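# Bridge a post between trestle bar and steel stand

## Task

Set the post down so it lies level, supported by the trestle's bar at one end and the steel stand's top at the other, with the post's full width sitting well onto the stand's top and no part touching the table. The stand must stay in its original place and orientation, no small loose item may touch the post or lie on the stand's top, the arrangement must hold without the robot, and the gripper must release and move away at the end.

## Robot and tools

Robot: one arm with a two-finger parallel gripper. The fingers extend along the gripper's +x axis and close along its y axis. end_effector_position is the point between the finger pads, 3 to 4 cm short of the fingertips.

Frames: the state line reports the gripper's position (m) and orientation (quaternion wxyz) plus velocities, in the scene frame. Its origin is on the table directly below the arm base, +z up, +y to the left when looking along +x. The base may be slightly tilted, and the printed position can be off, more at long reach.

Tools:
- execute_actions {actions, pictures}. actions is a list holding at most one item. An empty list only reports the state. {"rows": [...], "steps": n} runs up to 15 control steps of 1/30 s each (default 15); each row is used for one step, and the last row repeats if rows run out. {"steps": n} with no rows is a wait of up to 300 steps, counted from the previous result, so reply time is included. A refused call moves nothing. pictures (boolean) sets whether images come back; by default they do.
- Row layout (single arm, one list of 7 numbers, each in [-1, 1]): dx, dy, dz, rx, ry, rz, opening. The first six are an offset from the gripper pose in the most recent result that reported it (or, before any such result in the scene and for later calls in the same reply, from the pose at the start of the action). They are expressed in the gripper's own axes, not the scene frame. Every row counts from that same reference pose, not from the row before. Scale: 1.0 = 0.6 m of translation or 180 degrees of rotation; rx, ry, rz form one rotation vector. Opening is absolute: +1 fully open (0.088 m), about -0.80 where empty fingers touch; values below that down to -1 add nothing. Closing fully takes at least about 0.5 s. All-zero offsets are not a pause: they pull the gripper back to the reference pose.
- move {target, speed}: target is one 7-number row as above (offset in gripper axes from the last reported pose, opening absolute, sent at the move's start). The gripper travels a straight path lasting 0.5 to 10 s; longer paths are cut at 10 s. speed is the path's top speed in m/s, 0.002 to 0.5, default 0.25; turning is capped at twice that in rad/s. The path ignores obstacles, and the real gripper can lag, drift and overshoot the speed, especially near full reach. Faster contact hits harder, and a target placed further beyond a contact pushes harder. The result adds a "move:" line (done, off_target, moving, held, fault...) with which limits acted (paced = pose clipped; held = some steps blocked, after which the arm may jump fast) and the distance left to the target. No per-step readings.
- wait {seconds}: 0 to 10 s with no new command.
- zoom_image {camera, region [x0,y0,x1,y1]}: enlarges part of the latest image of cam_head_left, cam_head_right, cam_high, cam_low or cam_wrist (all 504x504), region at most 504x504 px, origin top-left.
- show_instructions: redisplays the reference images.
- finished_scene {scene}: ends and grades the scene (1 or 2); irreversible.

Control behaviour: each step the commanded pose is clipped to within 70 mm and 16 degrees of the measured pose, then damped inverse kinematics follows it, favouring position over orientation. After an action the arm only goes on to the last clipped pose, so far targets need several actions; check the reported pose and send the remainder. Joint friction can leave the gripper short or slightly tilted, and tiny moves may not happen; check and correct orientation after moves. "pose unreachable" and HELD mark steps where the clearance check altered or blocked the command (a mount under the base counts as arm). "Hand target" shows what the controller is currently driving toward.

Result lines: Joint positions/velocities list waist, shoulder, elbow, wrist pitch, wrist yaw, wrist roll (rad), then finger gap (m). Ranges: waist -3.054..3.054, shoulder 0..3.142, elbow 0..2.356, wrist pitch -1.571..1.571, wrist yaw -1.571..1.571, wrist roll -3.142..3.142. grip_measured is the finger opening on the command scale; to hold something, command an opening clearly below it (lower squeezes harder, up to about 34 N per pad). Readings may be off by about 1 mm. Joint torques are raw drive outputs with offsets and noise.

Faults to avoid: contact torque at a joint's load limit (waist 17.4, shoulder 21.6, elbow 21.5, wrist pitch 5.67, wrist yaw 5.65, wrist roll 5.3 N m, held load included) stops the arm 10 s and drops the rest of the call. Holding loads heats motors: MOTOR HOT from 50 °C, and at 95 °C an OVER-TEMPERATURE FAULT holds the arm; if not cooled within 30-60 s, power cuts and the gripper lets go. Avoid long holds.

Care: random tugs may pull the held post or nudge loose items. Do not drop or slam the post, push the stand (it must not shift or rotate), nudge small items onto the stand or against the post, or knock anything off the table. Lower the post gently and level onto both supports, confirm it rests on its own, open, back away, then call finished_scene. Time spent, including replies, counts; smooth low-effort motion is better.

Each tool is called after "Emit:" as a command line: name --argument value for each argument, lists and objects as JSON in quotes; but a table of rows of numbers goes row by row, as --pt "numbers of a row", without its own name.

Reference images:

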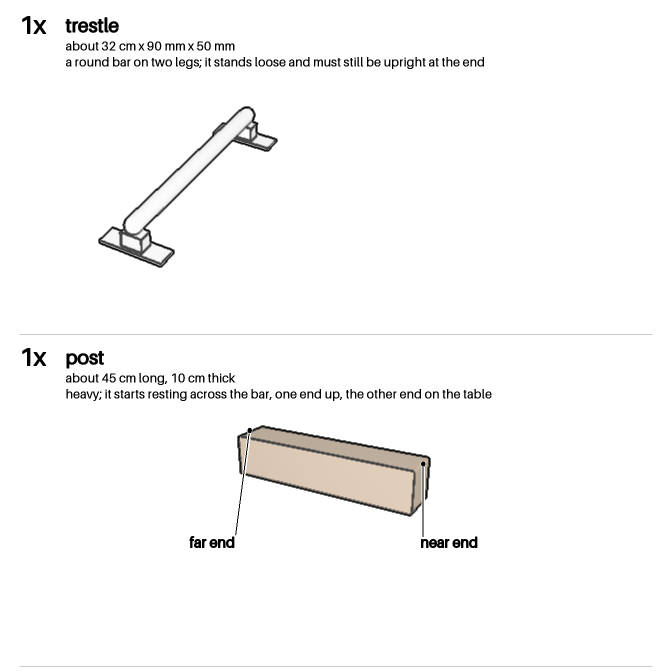

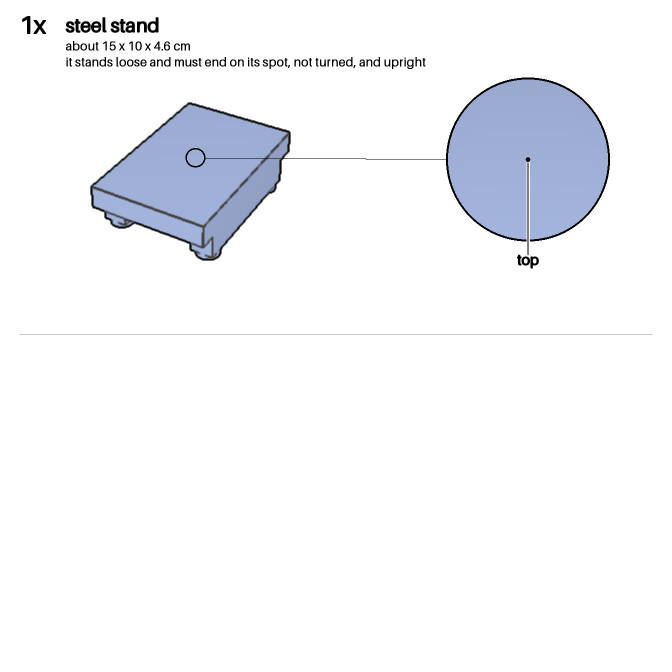

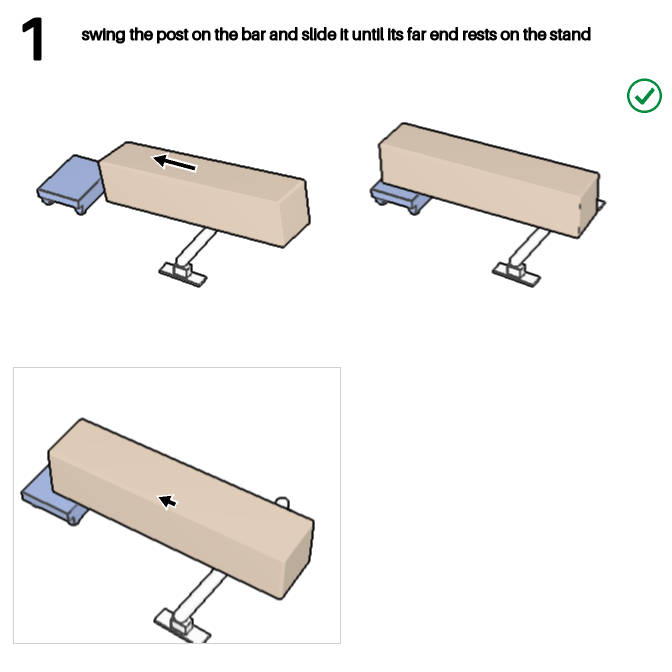

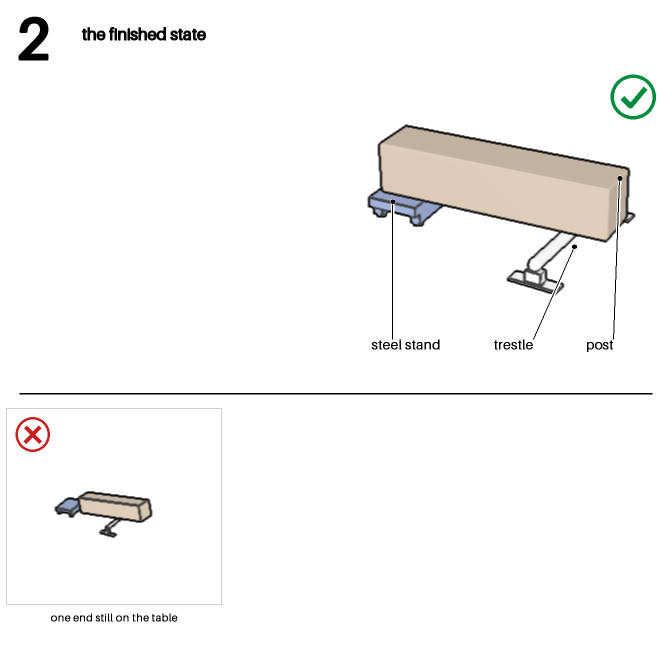

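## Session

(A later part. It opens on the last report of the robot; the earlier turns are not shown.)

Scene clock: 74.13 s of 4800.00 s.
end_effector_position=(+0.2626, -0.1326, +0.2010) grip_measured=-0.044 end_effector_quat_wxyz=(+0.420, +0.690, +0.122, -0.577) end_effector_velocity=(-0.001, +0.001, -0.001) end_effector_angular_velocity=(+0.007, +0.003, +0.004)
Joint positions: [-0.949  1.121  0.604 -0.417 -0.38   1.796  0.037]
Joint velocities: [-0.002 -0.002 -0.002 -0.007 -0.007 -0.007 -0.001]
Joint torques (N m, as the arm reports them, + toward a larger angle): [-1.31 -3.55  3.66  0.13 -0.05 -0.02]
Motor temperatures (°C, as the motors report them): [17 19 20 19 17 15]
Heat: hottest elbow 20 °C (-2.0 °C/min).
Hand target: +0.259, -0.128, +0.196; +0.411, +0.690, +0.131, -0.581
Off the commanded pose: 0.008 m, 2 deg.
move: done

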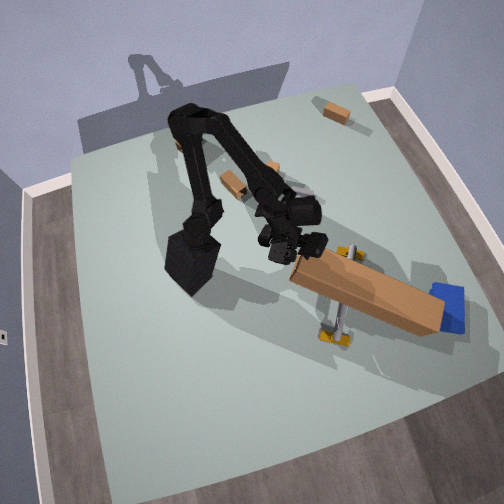

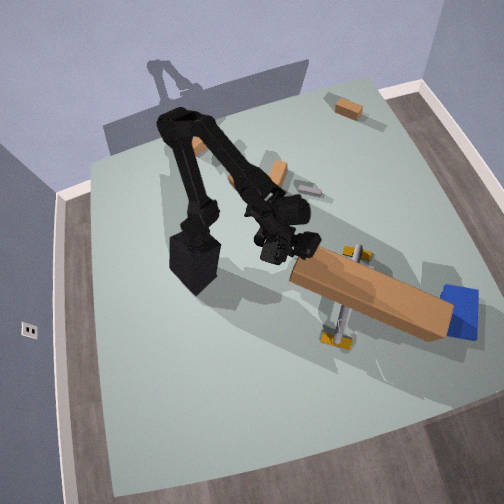

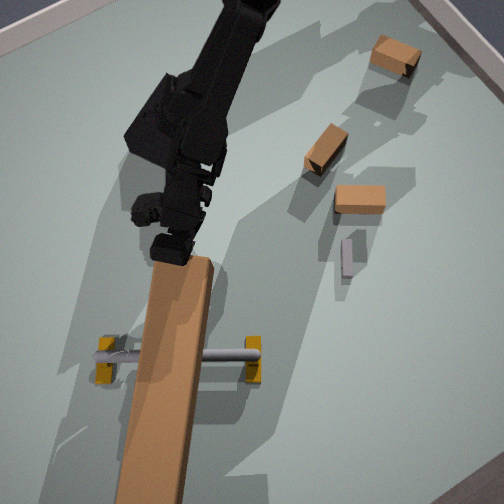

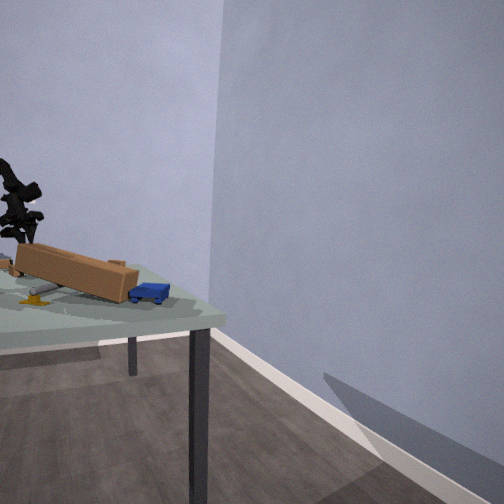

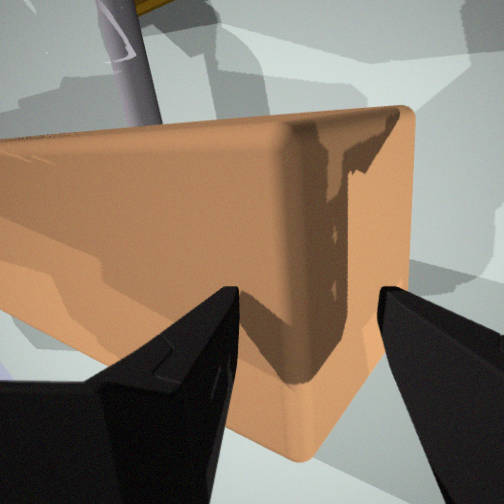

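Emit:
move --target '[0.076,-0.11,0,0,0,-0.02,-0.05]' --speed 0.02

Scene clock: 86.03 s of 4800.00 s.
end_effector_position=(+0.2381, -0.1116, +0.1386) grip_measured=-0.050 end_effector_quat_wxyz=(+0.410, +0.687, +0.132, -0.585) end_effector_velocity=(-0.006, -0.000, -0.003) end_effector_angular_velocity=(+0.001, +0.021, -0.007)
Joint positions: [-0.795  1.159  0.372 -0.139 -0.294  1.918  0.037]
Joint velocities: [-0.002  0.007 -0.007 -0.007  0.007 -0.007  0.   ]
Joint torques (N m, as the arm reports them, + toward a larger angle): [-0.17 -1.63  2.56  1.27  0.03  0.04]
Motor temperatures (°C, as the motors report them): [17 19 21 19 17 15]
Heat: hottest elbow 21 °C (+0.0 °C/min).
Hand target: +0.234, -0.107, +0.131; +0.402, +0.686, +0.144, -0.590
Off the commanded pose: 0.010 m, 2 deg.
After step 90, 4.60 s passed at rest.
move: off_target

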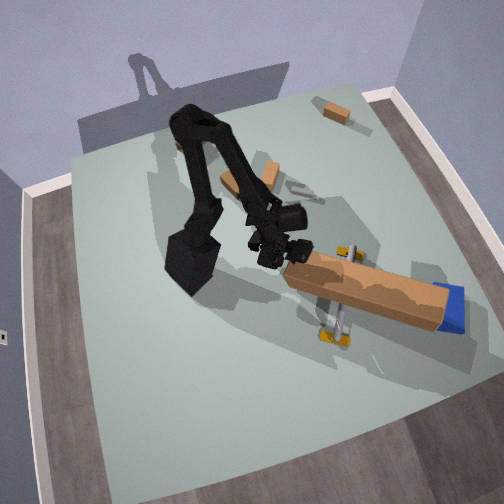

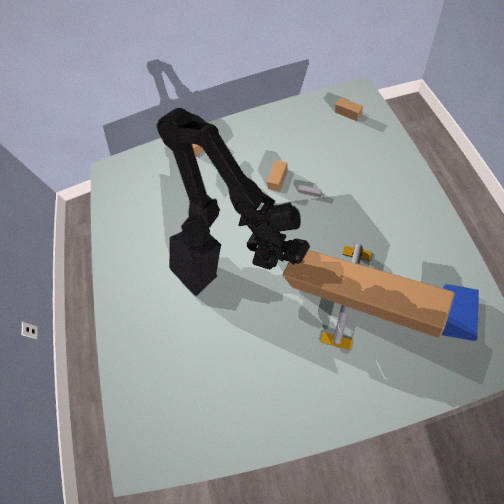

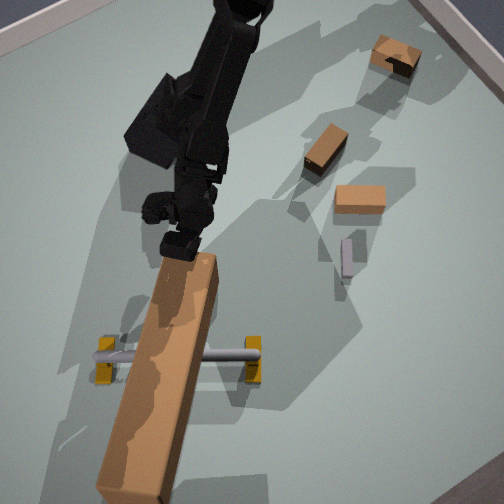

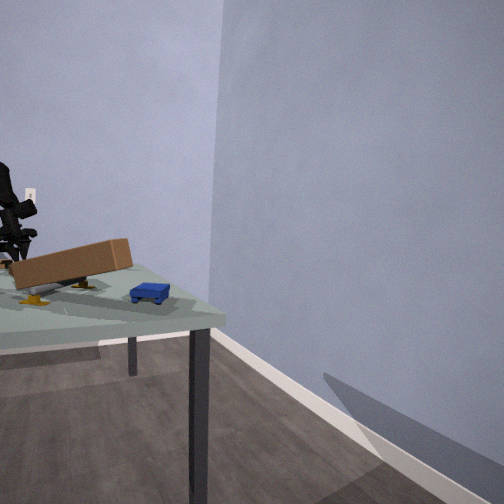

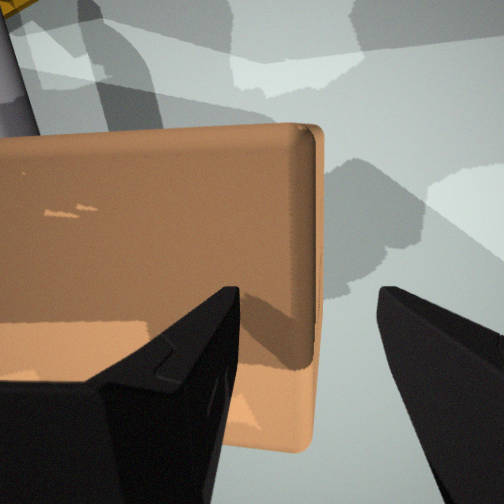

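Emit:
move --target '[0.01,-0.012,0.075,0,0,-0.01,-0.05]' --speed 0.02

Scene clock: 94.50 s of 4800.00 s.
end_effector_position=(+0.2065, -0.1422, +0.1347) grip_measured=-0.051 end_effector_quat_wxyz=(+0.405, +0.685, +0.138, -0.589) end_effector_velocity=(-0.000, +0.001, -0.000) end_effector_angular_velocity=(+0.007, +0.002, +0.004)
Joint positions: [-1.018  1.264  0.341 -0.092 -0.422  1.714  0.036]
Joint velocities: [-0.002  0.002  0.002 -0.007 -0.007 -0.007 -0.   ]
Joint torques (N m, as the arm reports them, + toward a larger angle): [-1.91 -1.94  2.94  1.48 -0.02 -0.11]
Motor temperatures (°C, as the motors report them): [17 18 20 19 16 15]
Heat: hottest elbow 20 °C (-1.0 °C/min).
Hand target: +0.204, -0.141, +0.131; +0.401, +0.685, +0.143, -0.591
Off the commanded pose: 0.005 m, 1 deg.
After step 90, 2.87 s passed at rest.
move: done

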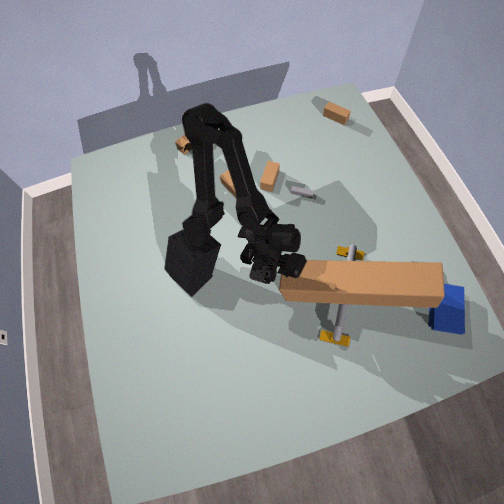

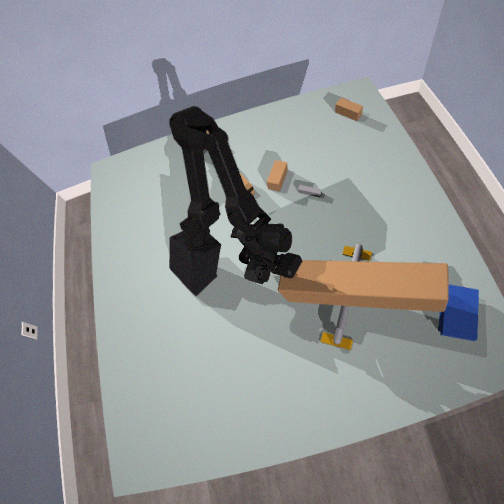

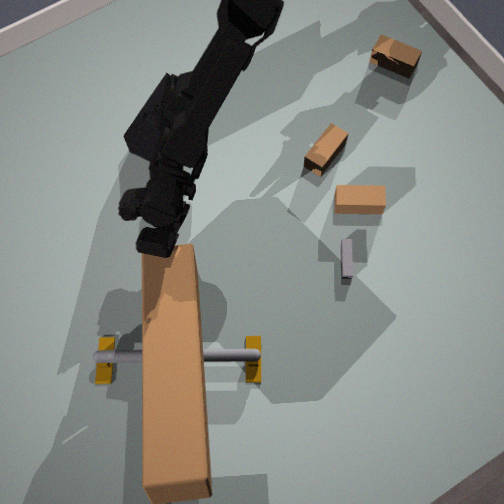

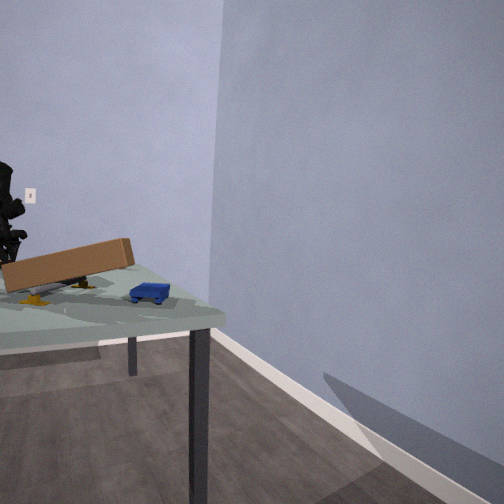

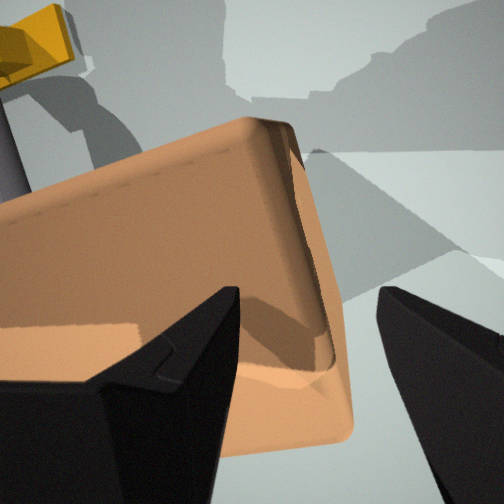

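Emit:
move --target '[0.042,0.052,-0.015,0,0,0,-0.05]' --speed 0.015

Scene clock: 104.27 s of 4800.00 s.
end_effector_position=(+0.2249, -0.1672, +0.1298) grip_measured=-0.055 end_effector_quat_wxyz=(+0.399, +0.680, +0.118, -0.604) end_effector_velocity=(-0.002, -0.001, -0.000) end_effector_angular_velocity=(-0.000, +0.005, -0.015)
Joint positions: [-0.995  1.412  0.437 -0.032 -0.368  1.768  0.036]
Joint velocities: [-0.002  0.002  0.002 -0.007  0.007  0.007 -0.   ]
Joint torques (N m, as the arm reports them, + toward a larger angle): [ 1.71 -0.19  5.97  2.62 -0.44  0.12]
Motor temperatures (°C, as the motors report them): [17 18 21 20 16 15]
Heat: hottest elbow 21 °C (+0.0 °C/min).
Hand target: +0.239, -0.162, +0.125; +0.405, +0.685, +0.139, -0.590
Off the commanded pose: 0.017 m, 3 deg.
After step 90, 3.77 s passed at rest.
move: off_target

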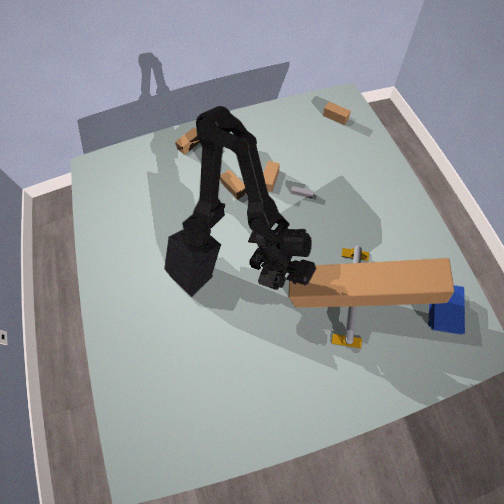

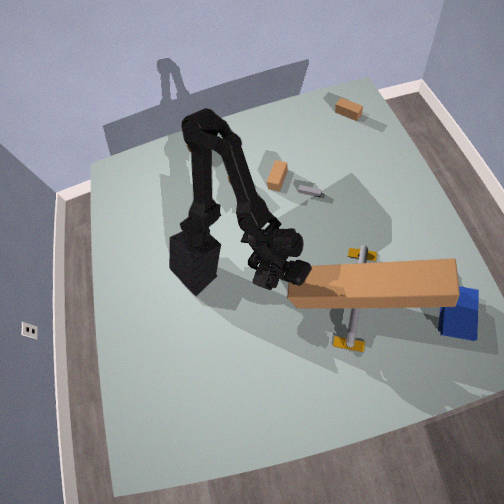

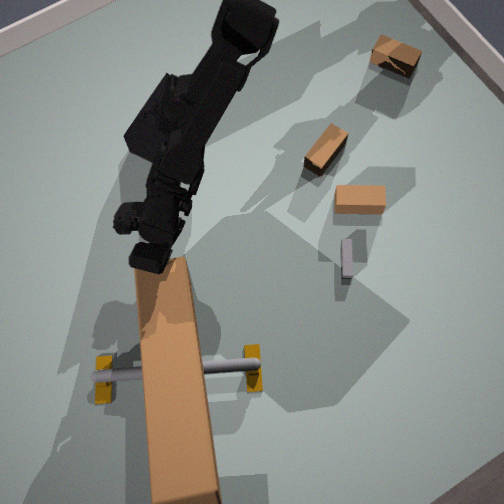

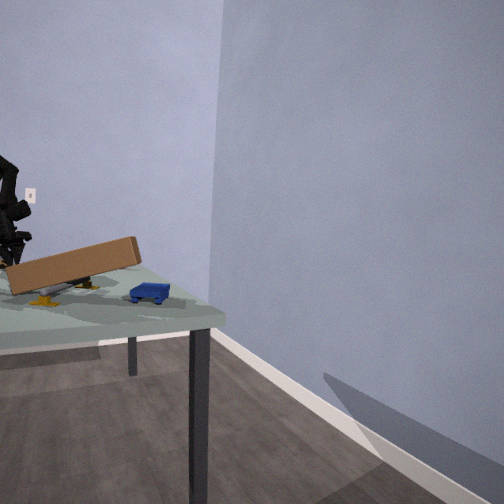

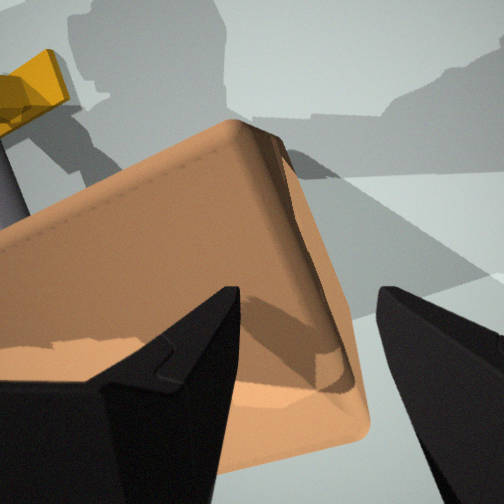

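Emit:
move --target '[0.043,0.075,-0.075,0,0,0,-0.05]' --speed 0.015

Scene clock: 112.83 s of 4800.00 s.
end_effector_position=(+0.2674, -0.1863, +0.1313) grip_measured=-0.054 end_effector_quat_wxyz=(+0.386, +0.668, +0.082, -0.631) end_effector_velocity=(-0.001, +0.000, -0.002) end_effector_angular_velocity=(+0.011, +0.008, +0.002)
Joint positions: [-0.891  1.525  0.624 -0.091 -0.236  1.913  0.036]
Joint velocities: [-0.002  0.007  0.002 -0.007 -0.007 -0.007 -0.   ]
Joint torques (N m, as the arm reports them, + toward a larger angle): [ 2.64 -1.82  6.72  2.84 -1.15 -0.13]
Motor temperatures (°C, as the motors report them): [17 18 22 22 17 15]
Heat: hottest elbow 22 °C (+1.0 °C/min).
Hand target: +0.291, -0.173, +0.124; +0.398, +0.680, +0.118, -0.605
Off the commanded pose: 0.030 m, 5 deg.
After step 90, 0.73 s passed at rest.
move: off_target

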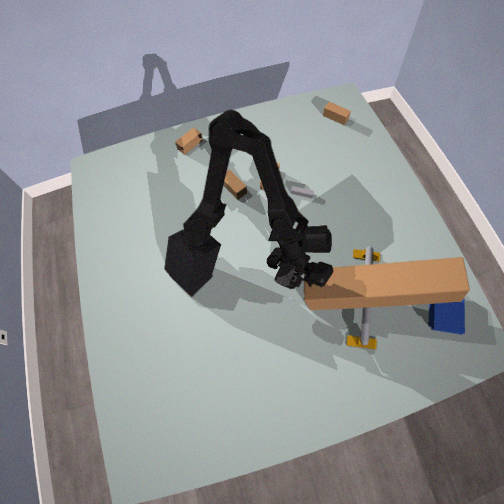

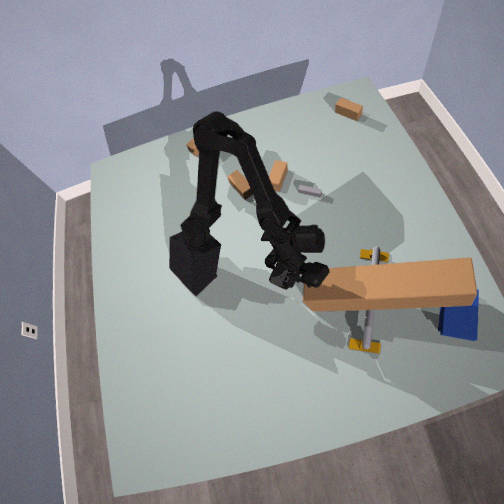

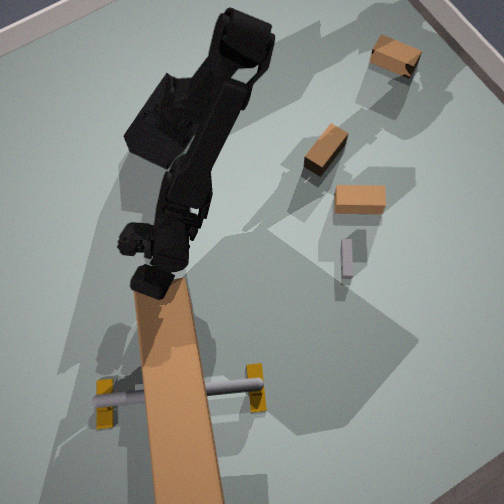

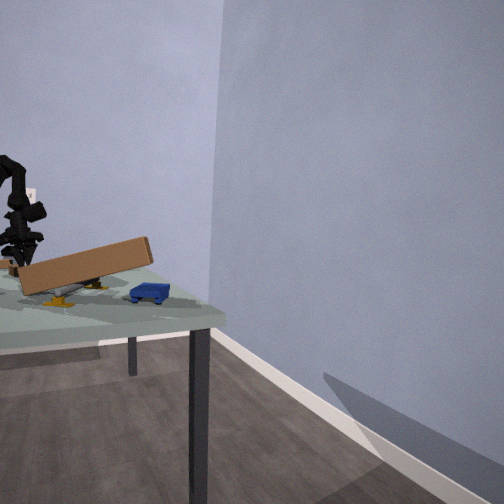

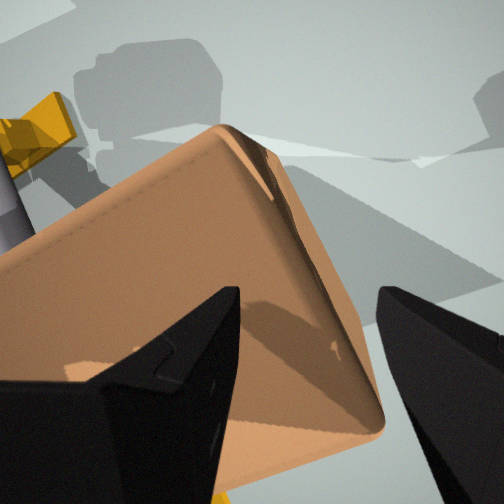

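Emit:
move --target '[-0.01,-0.024,-0.062,0,0,0,-0.05]' --speed 0.015

Scene clock: 120.33 s of 4800.00 s.
end_effector_position=(+0.2735, -0.1629, +0.1301) grip_measured=-0.051 end_effector_quat_wxyz=(+0.378, +0.657, +0.059, -0.649) end_effector_velocity=(+0.001, +0.002, +0.000) end_effector_angular_velocity=(+0.007, +0.003, +0.010)
Joint positions: [-0.772  1.463  0.614 -0.143 -0.119  2.046  0.036]
Joint velocities: [ 0.002 -0.002  0.002 -0.007 -0.007 -0.007  0.   ]
Joint torques (N m, as the arm reports them, + toward a larger angle): [ 0.87 -5.68  4.1   2.03 -0.71 -0.09]
Motor temperatures (°C, as the motors report them): [17 18 23 24 17 15]
Heat: hottest wrist pitch 24 °C (+3.0 °C/min).
Hand target: +0.286, -0.151, +0.127; +0.386, +0.668, +0.082, -0.631
Off the commanded pose: 0.018 m, 4 deg.
After step 90, 1.60 s passed at rest.
move: off_target

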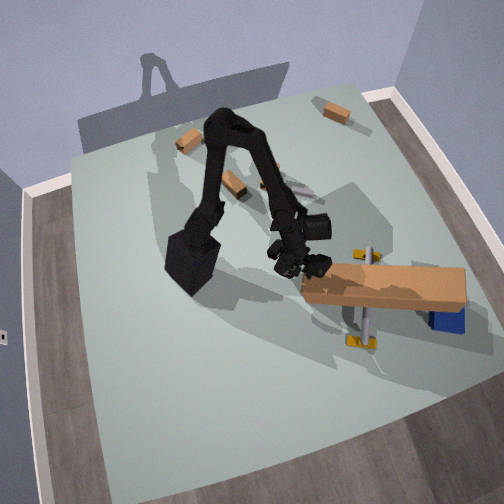

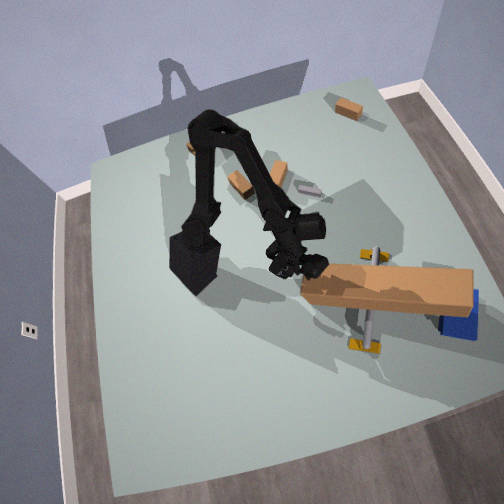

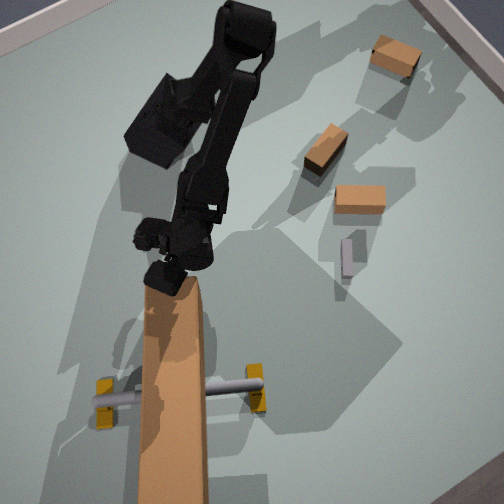

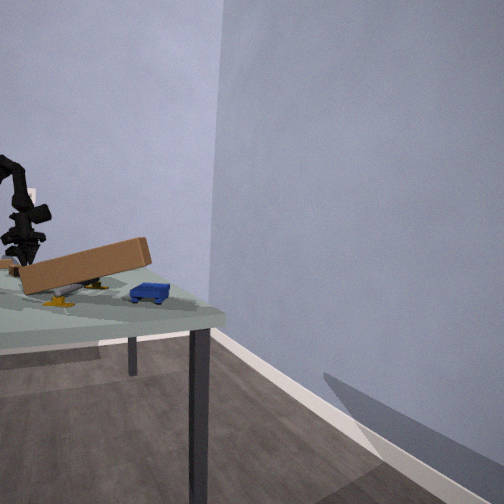

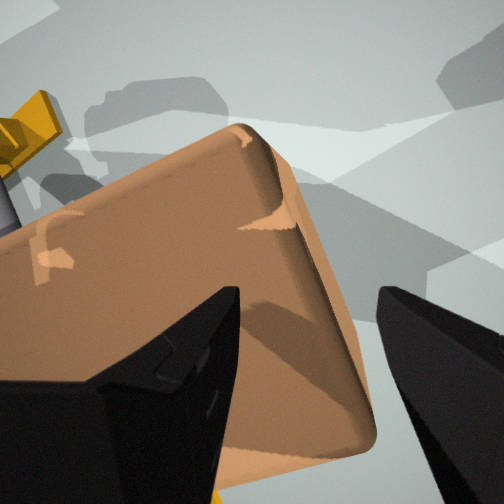

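Emit:
move --target '[0.032,0.068,-0.074,0,0,0,-0.05]' --speed 0.015

Scene clock: 132.63 s of 4800.00 s.
end_effector_position=(+0.3081, -0.1832, +0.1314) grip_measured=-0.055 end_effector_quat_wxyz=(+0.363, +0.640, +0.034, -0.676) end_effector_velocity=(-0.003, +0.003, -0.002) end_effector_angular_velocity=(+0.017, +0.019, +0.002)
Joint positions: [-0.739  1.603  0.823 -0.253 -0.04   2.114  0.036]
Joint velocities: [ 0.002  0.002  0.002 -0.022 -0.007 -0.007 -0.   ]
Joint torques (N m, as the arm reports them, + toward a larger angle): [ 0.99 -3.17  7.41  3.39 -0.87 -0.14]
Motor temperatures (°C, as the motors report them): [17 19 23 26 17 15]
Heat: hottest wrist pitch 26 °C (+6.1 °C/min).
Hand target: +0.334, -0.173, +0.126; +0.378, +0.657, +0.060, -0.650
Off the commanded pose: 0.030 m, 5 deg.
After step 90, 4.83 s passed at rest.
move: off_target

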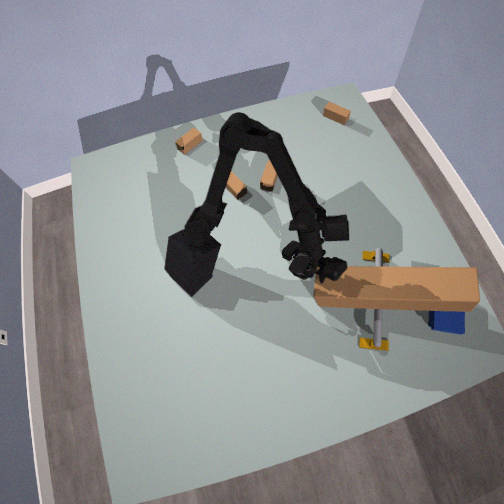

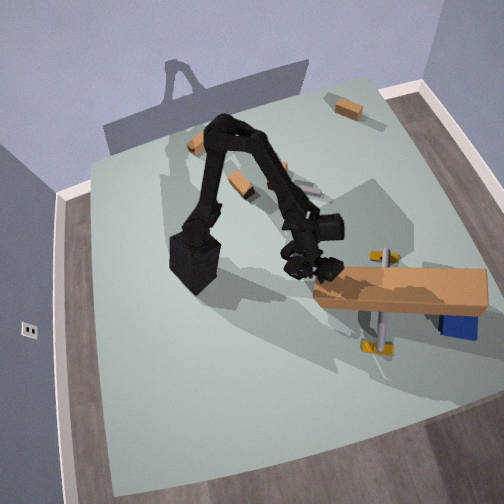

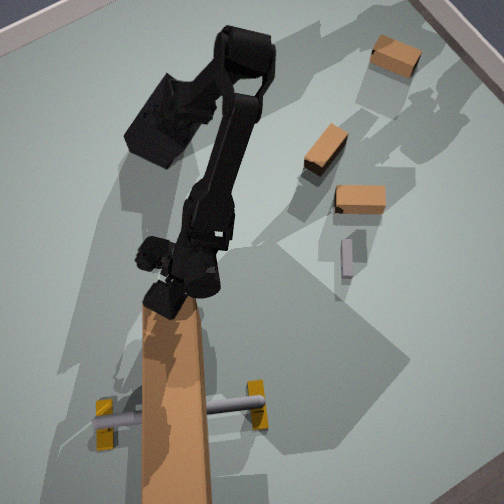

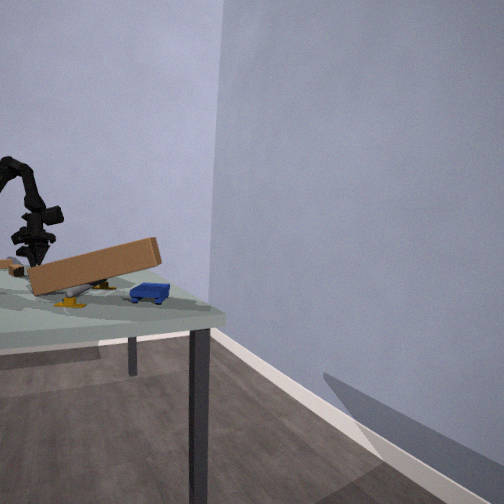

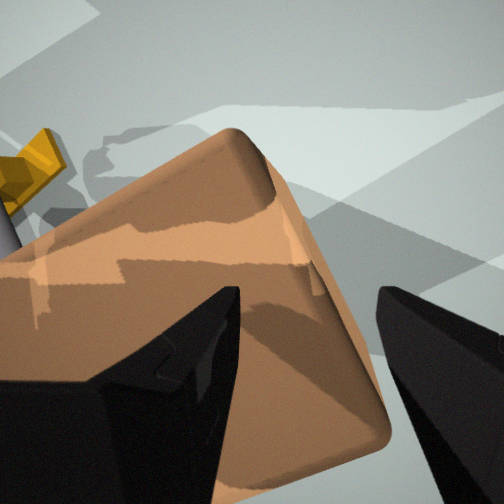

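Emit:
move --target '[-0.041,0.03,-0.043,0,0,0,-0.05]' --speed 0.008

Scene clock: 142.97 s of 4800.00 s.
end_effector_position=(+0.3189, -0.1815, +0.1561) grip_measured=-0.051 end_effector_quat_wxyz=(+0.351, +0.626, +0.018, -0.696) end_effector_velocity=(-0.003, +0.002, +0.000) end_effector_angular_velocity=(+0.013, +0.014, -0.001)
Joint positions: [-0.73   1.58   0.937 -0.429  0.005  2.149  0.036]
Joint velocities: [-0.002 -0.002  0.002 -0.022 -0.007 -0.007 -0.   ]
Joint torques (N m, as the arm reports them, + toward a larger angle): [-0.15 -7.02  5.96  1.98 -0.46 -0.04]
Motor temperatures (°C, as the motors report them): [17 19 24 28 17 15]
Heat: hottest wrist pitch 28 °C (+7.0 °C/min).
Hand target: +0.337, -0.172, +0.157; +0.363, +0.640, +0.034, -0.676
Off the commanded pose: 0.021 m, 4 deg.
After step 90, 2.13 s passed at rest.
move: off_target

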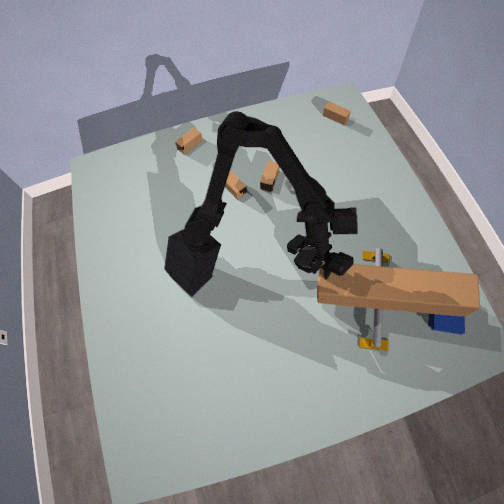

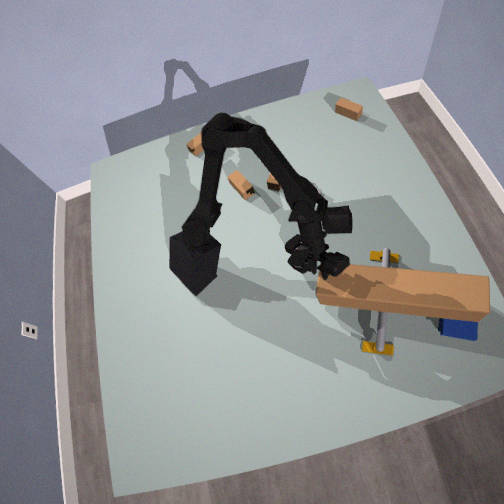

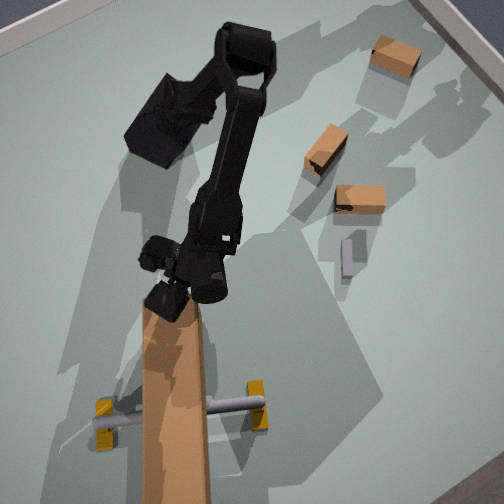

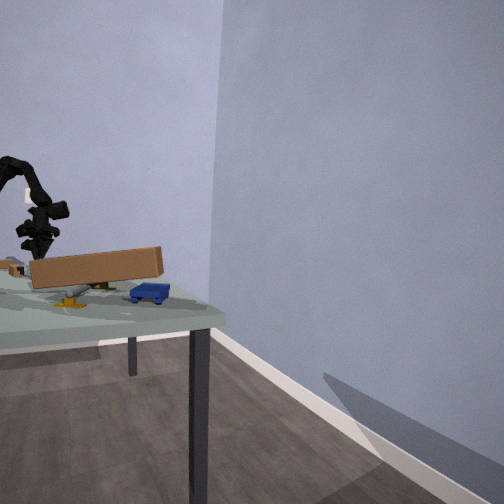

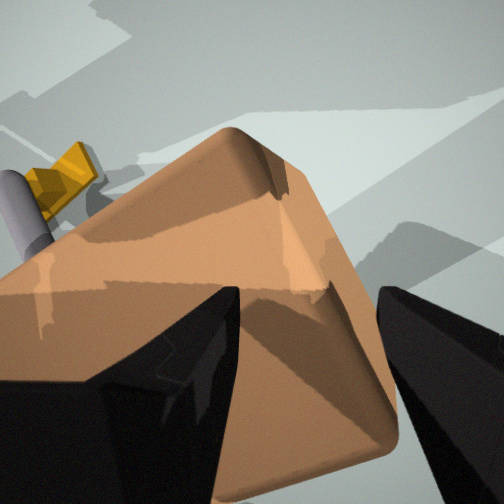

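Emit:
move --target '[-0.035,-0.003,-0.032,0,0,0,-0.05]' --speed 0.008

Emit:
zoom_image --camera "cam_head_left" --region '[340,240,500,360]'

Scene clock: 151.37 s of 4800.00 s.
end_effector_position=(+0.3298, -0.1699, +0.1734) grip_measured=-0.048 end_effector_quat_wxyz=(+0.351, +0.623, +0.003, -0.699) end_effector_velocity=(-0.000, +0.001, +0.001) end_effector_angular_velocity=(+0.007, -0.005, -0.008)
Joint positions: [-0.692  1.542  0.993 -0.521  0.048  2.2    0.037]
Joint velocities: [-0.002 -0.002  0.002 -0.007 -0.007  0.007 -0.   ]
Joint torques (N m, as the arm reports them, + toward a larger angle): [-0.93 -6.9   4.2   0.51 -0.11  0.03]
Motor temperatures (°C, as the motors report them): [17 20 24 27 17 15]
Heat: hottest wrist pitch 27 °C (+7.1 °C/min).
Hand target: +0.334, -0.161, +0.170; +0.351, +0.626, +0.018, -0.696
Off the commanded pose: 0.010 m, 2 deg.
After step 90, 1.67 s passed at rest.
move: off_target

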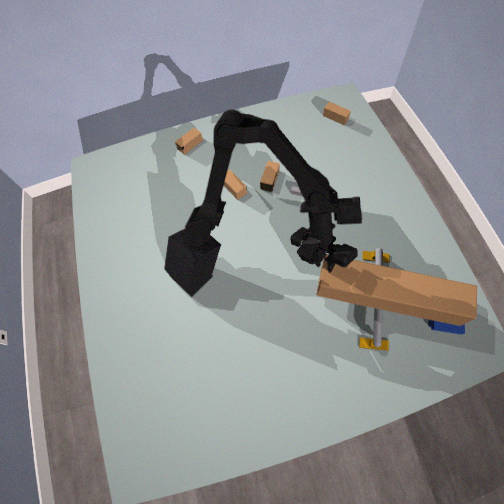

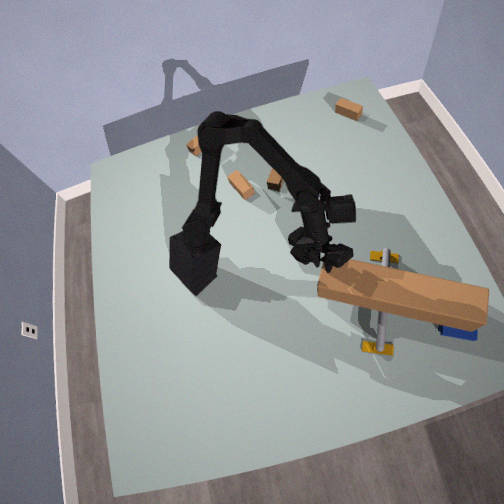

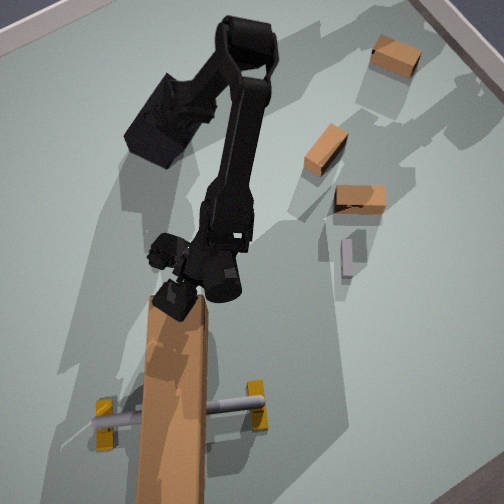

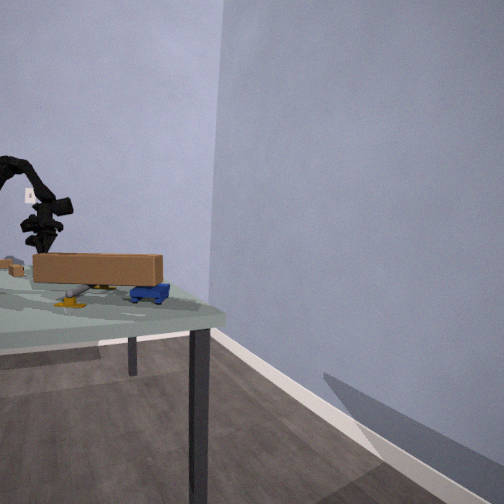

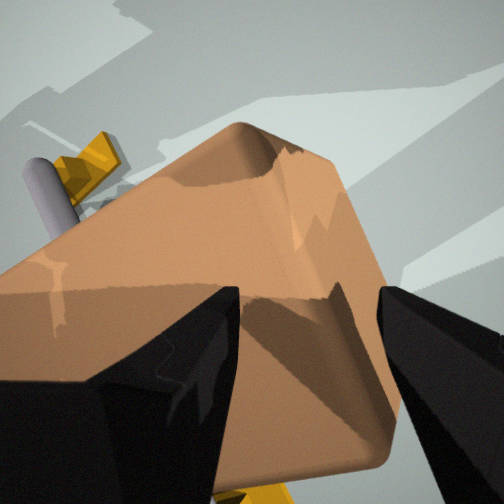

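Region (340, 240, 500, 360) of cam_head_left's 504x504 image, scaled by 3.150, with more detail than that image has; it fills the top 378 rows of this view, and the rest is white.

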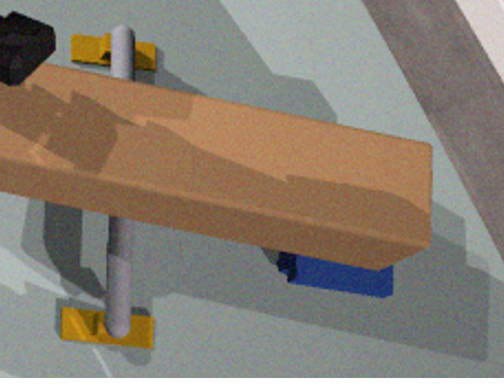

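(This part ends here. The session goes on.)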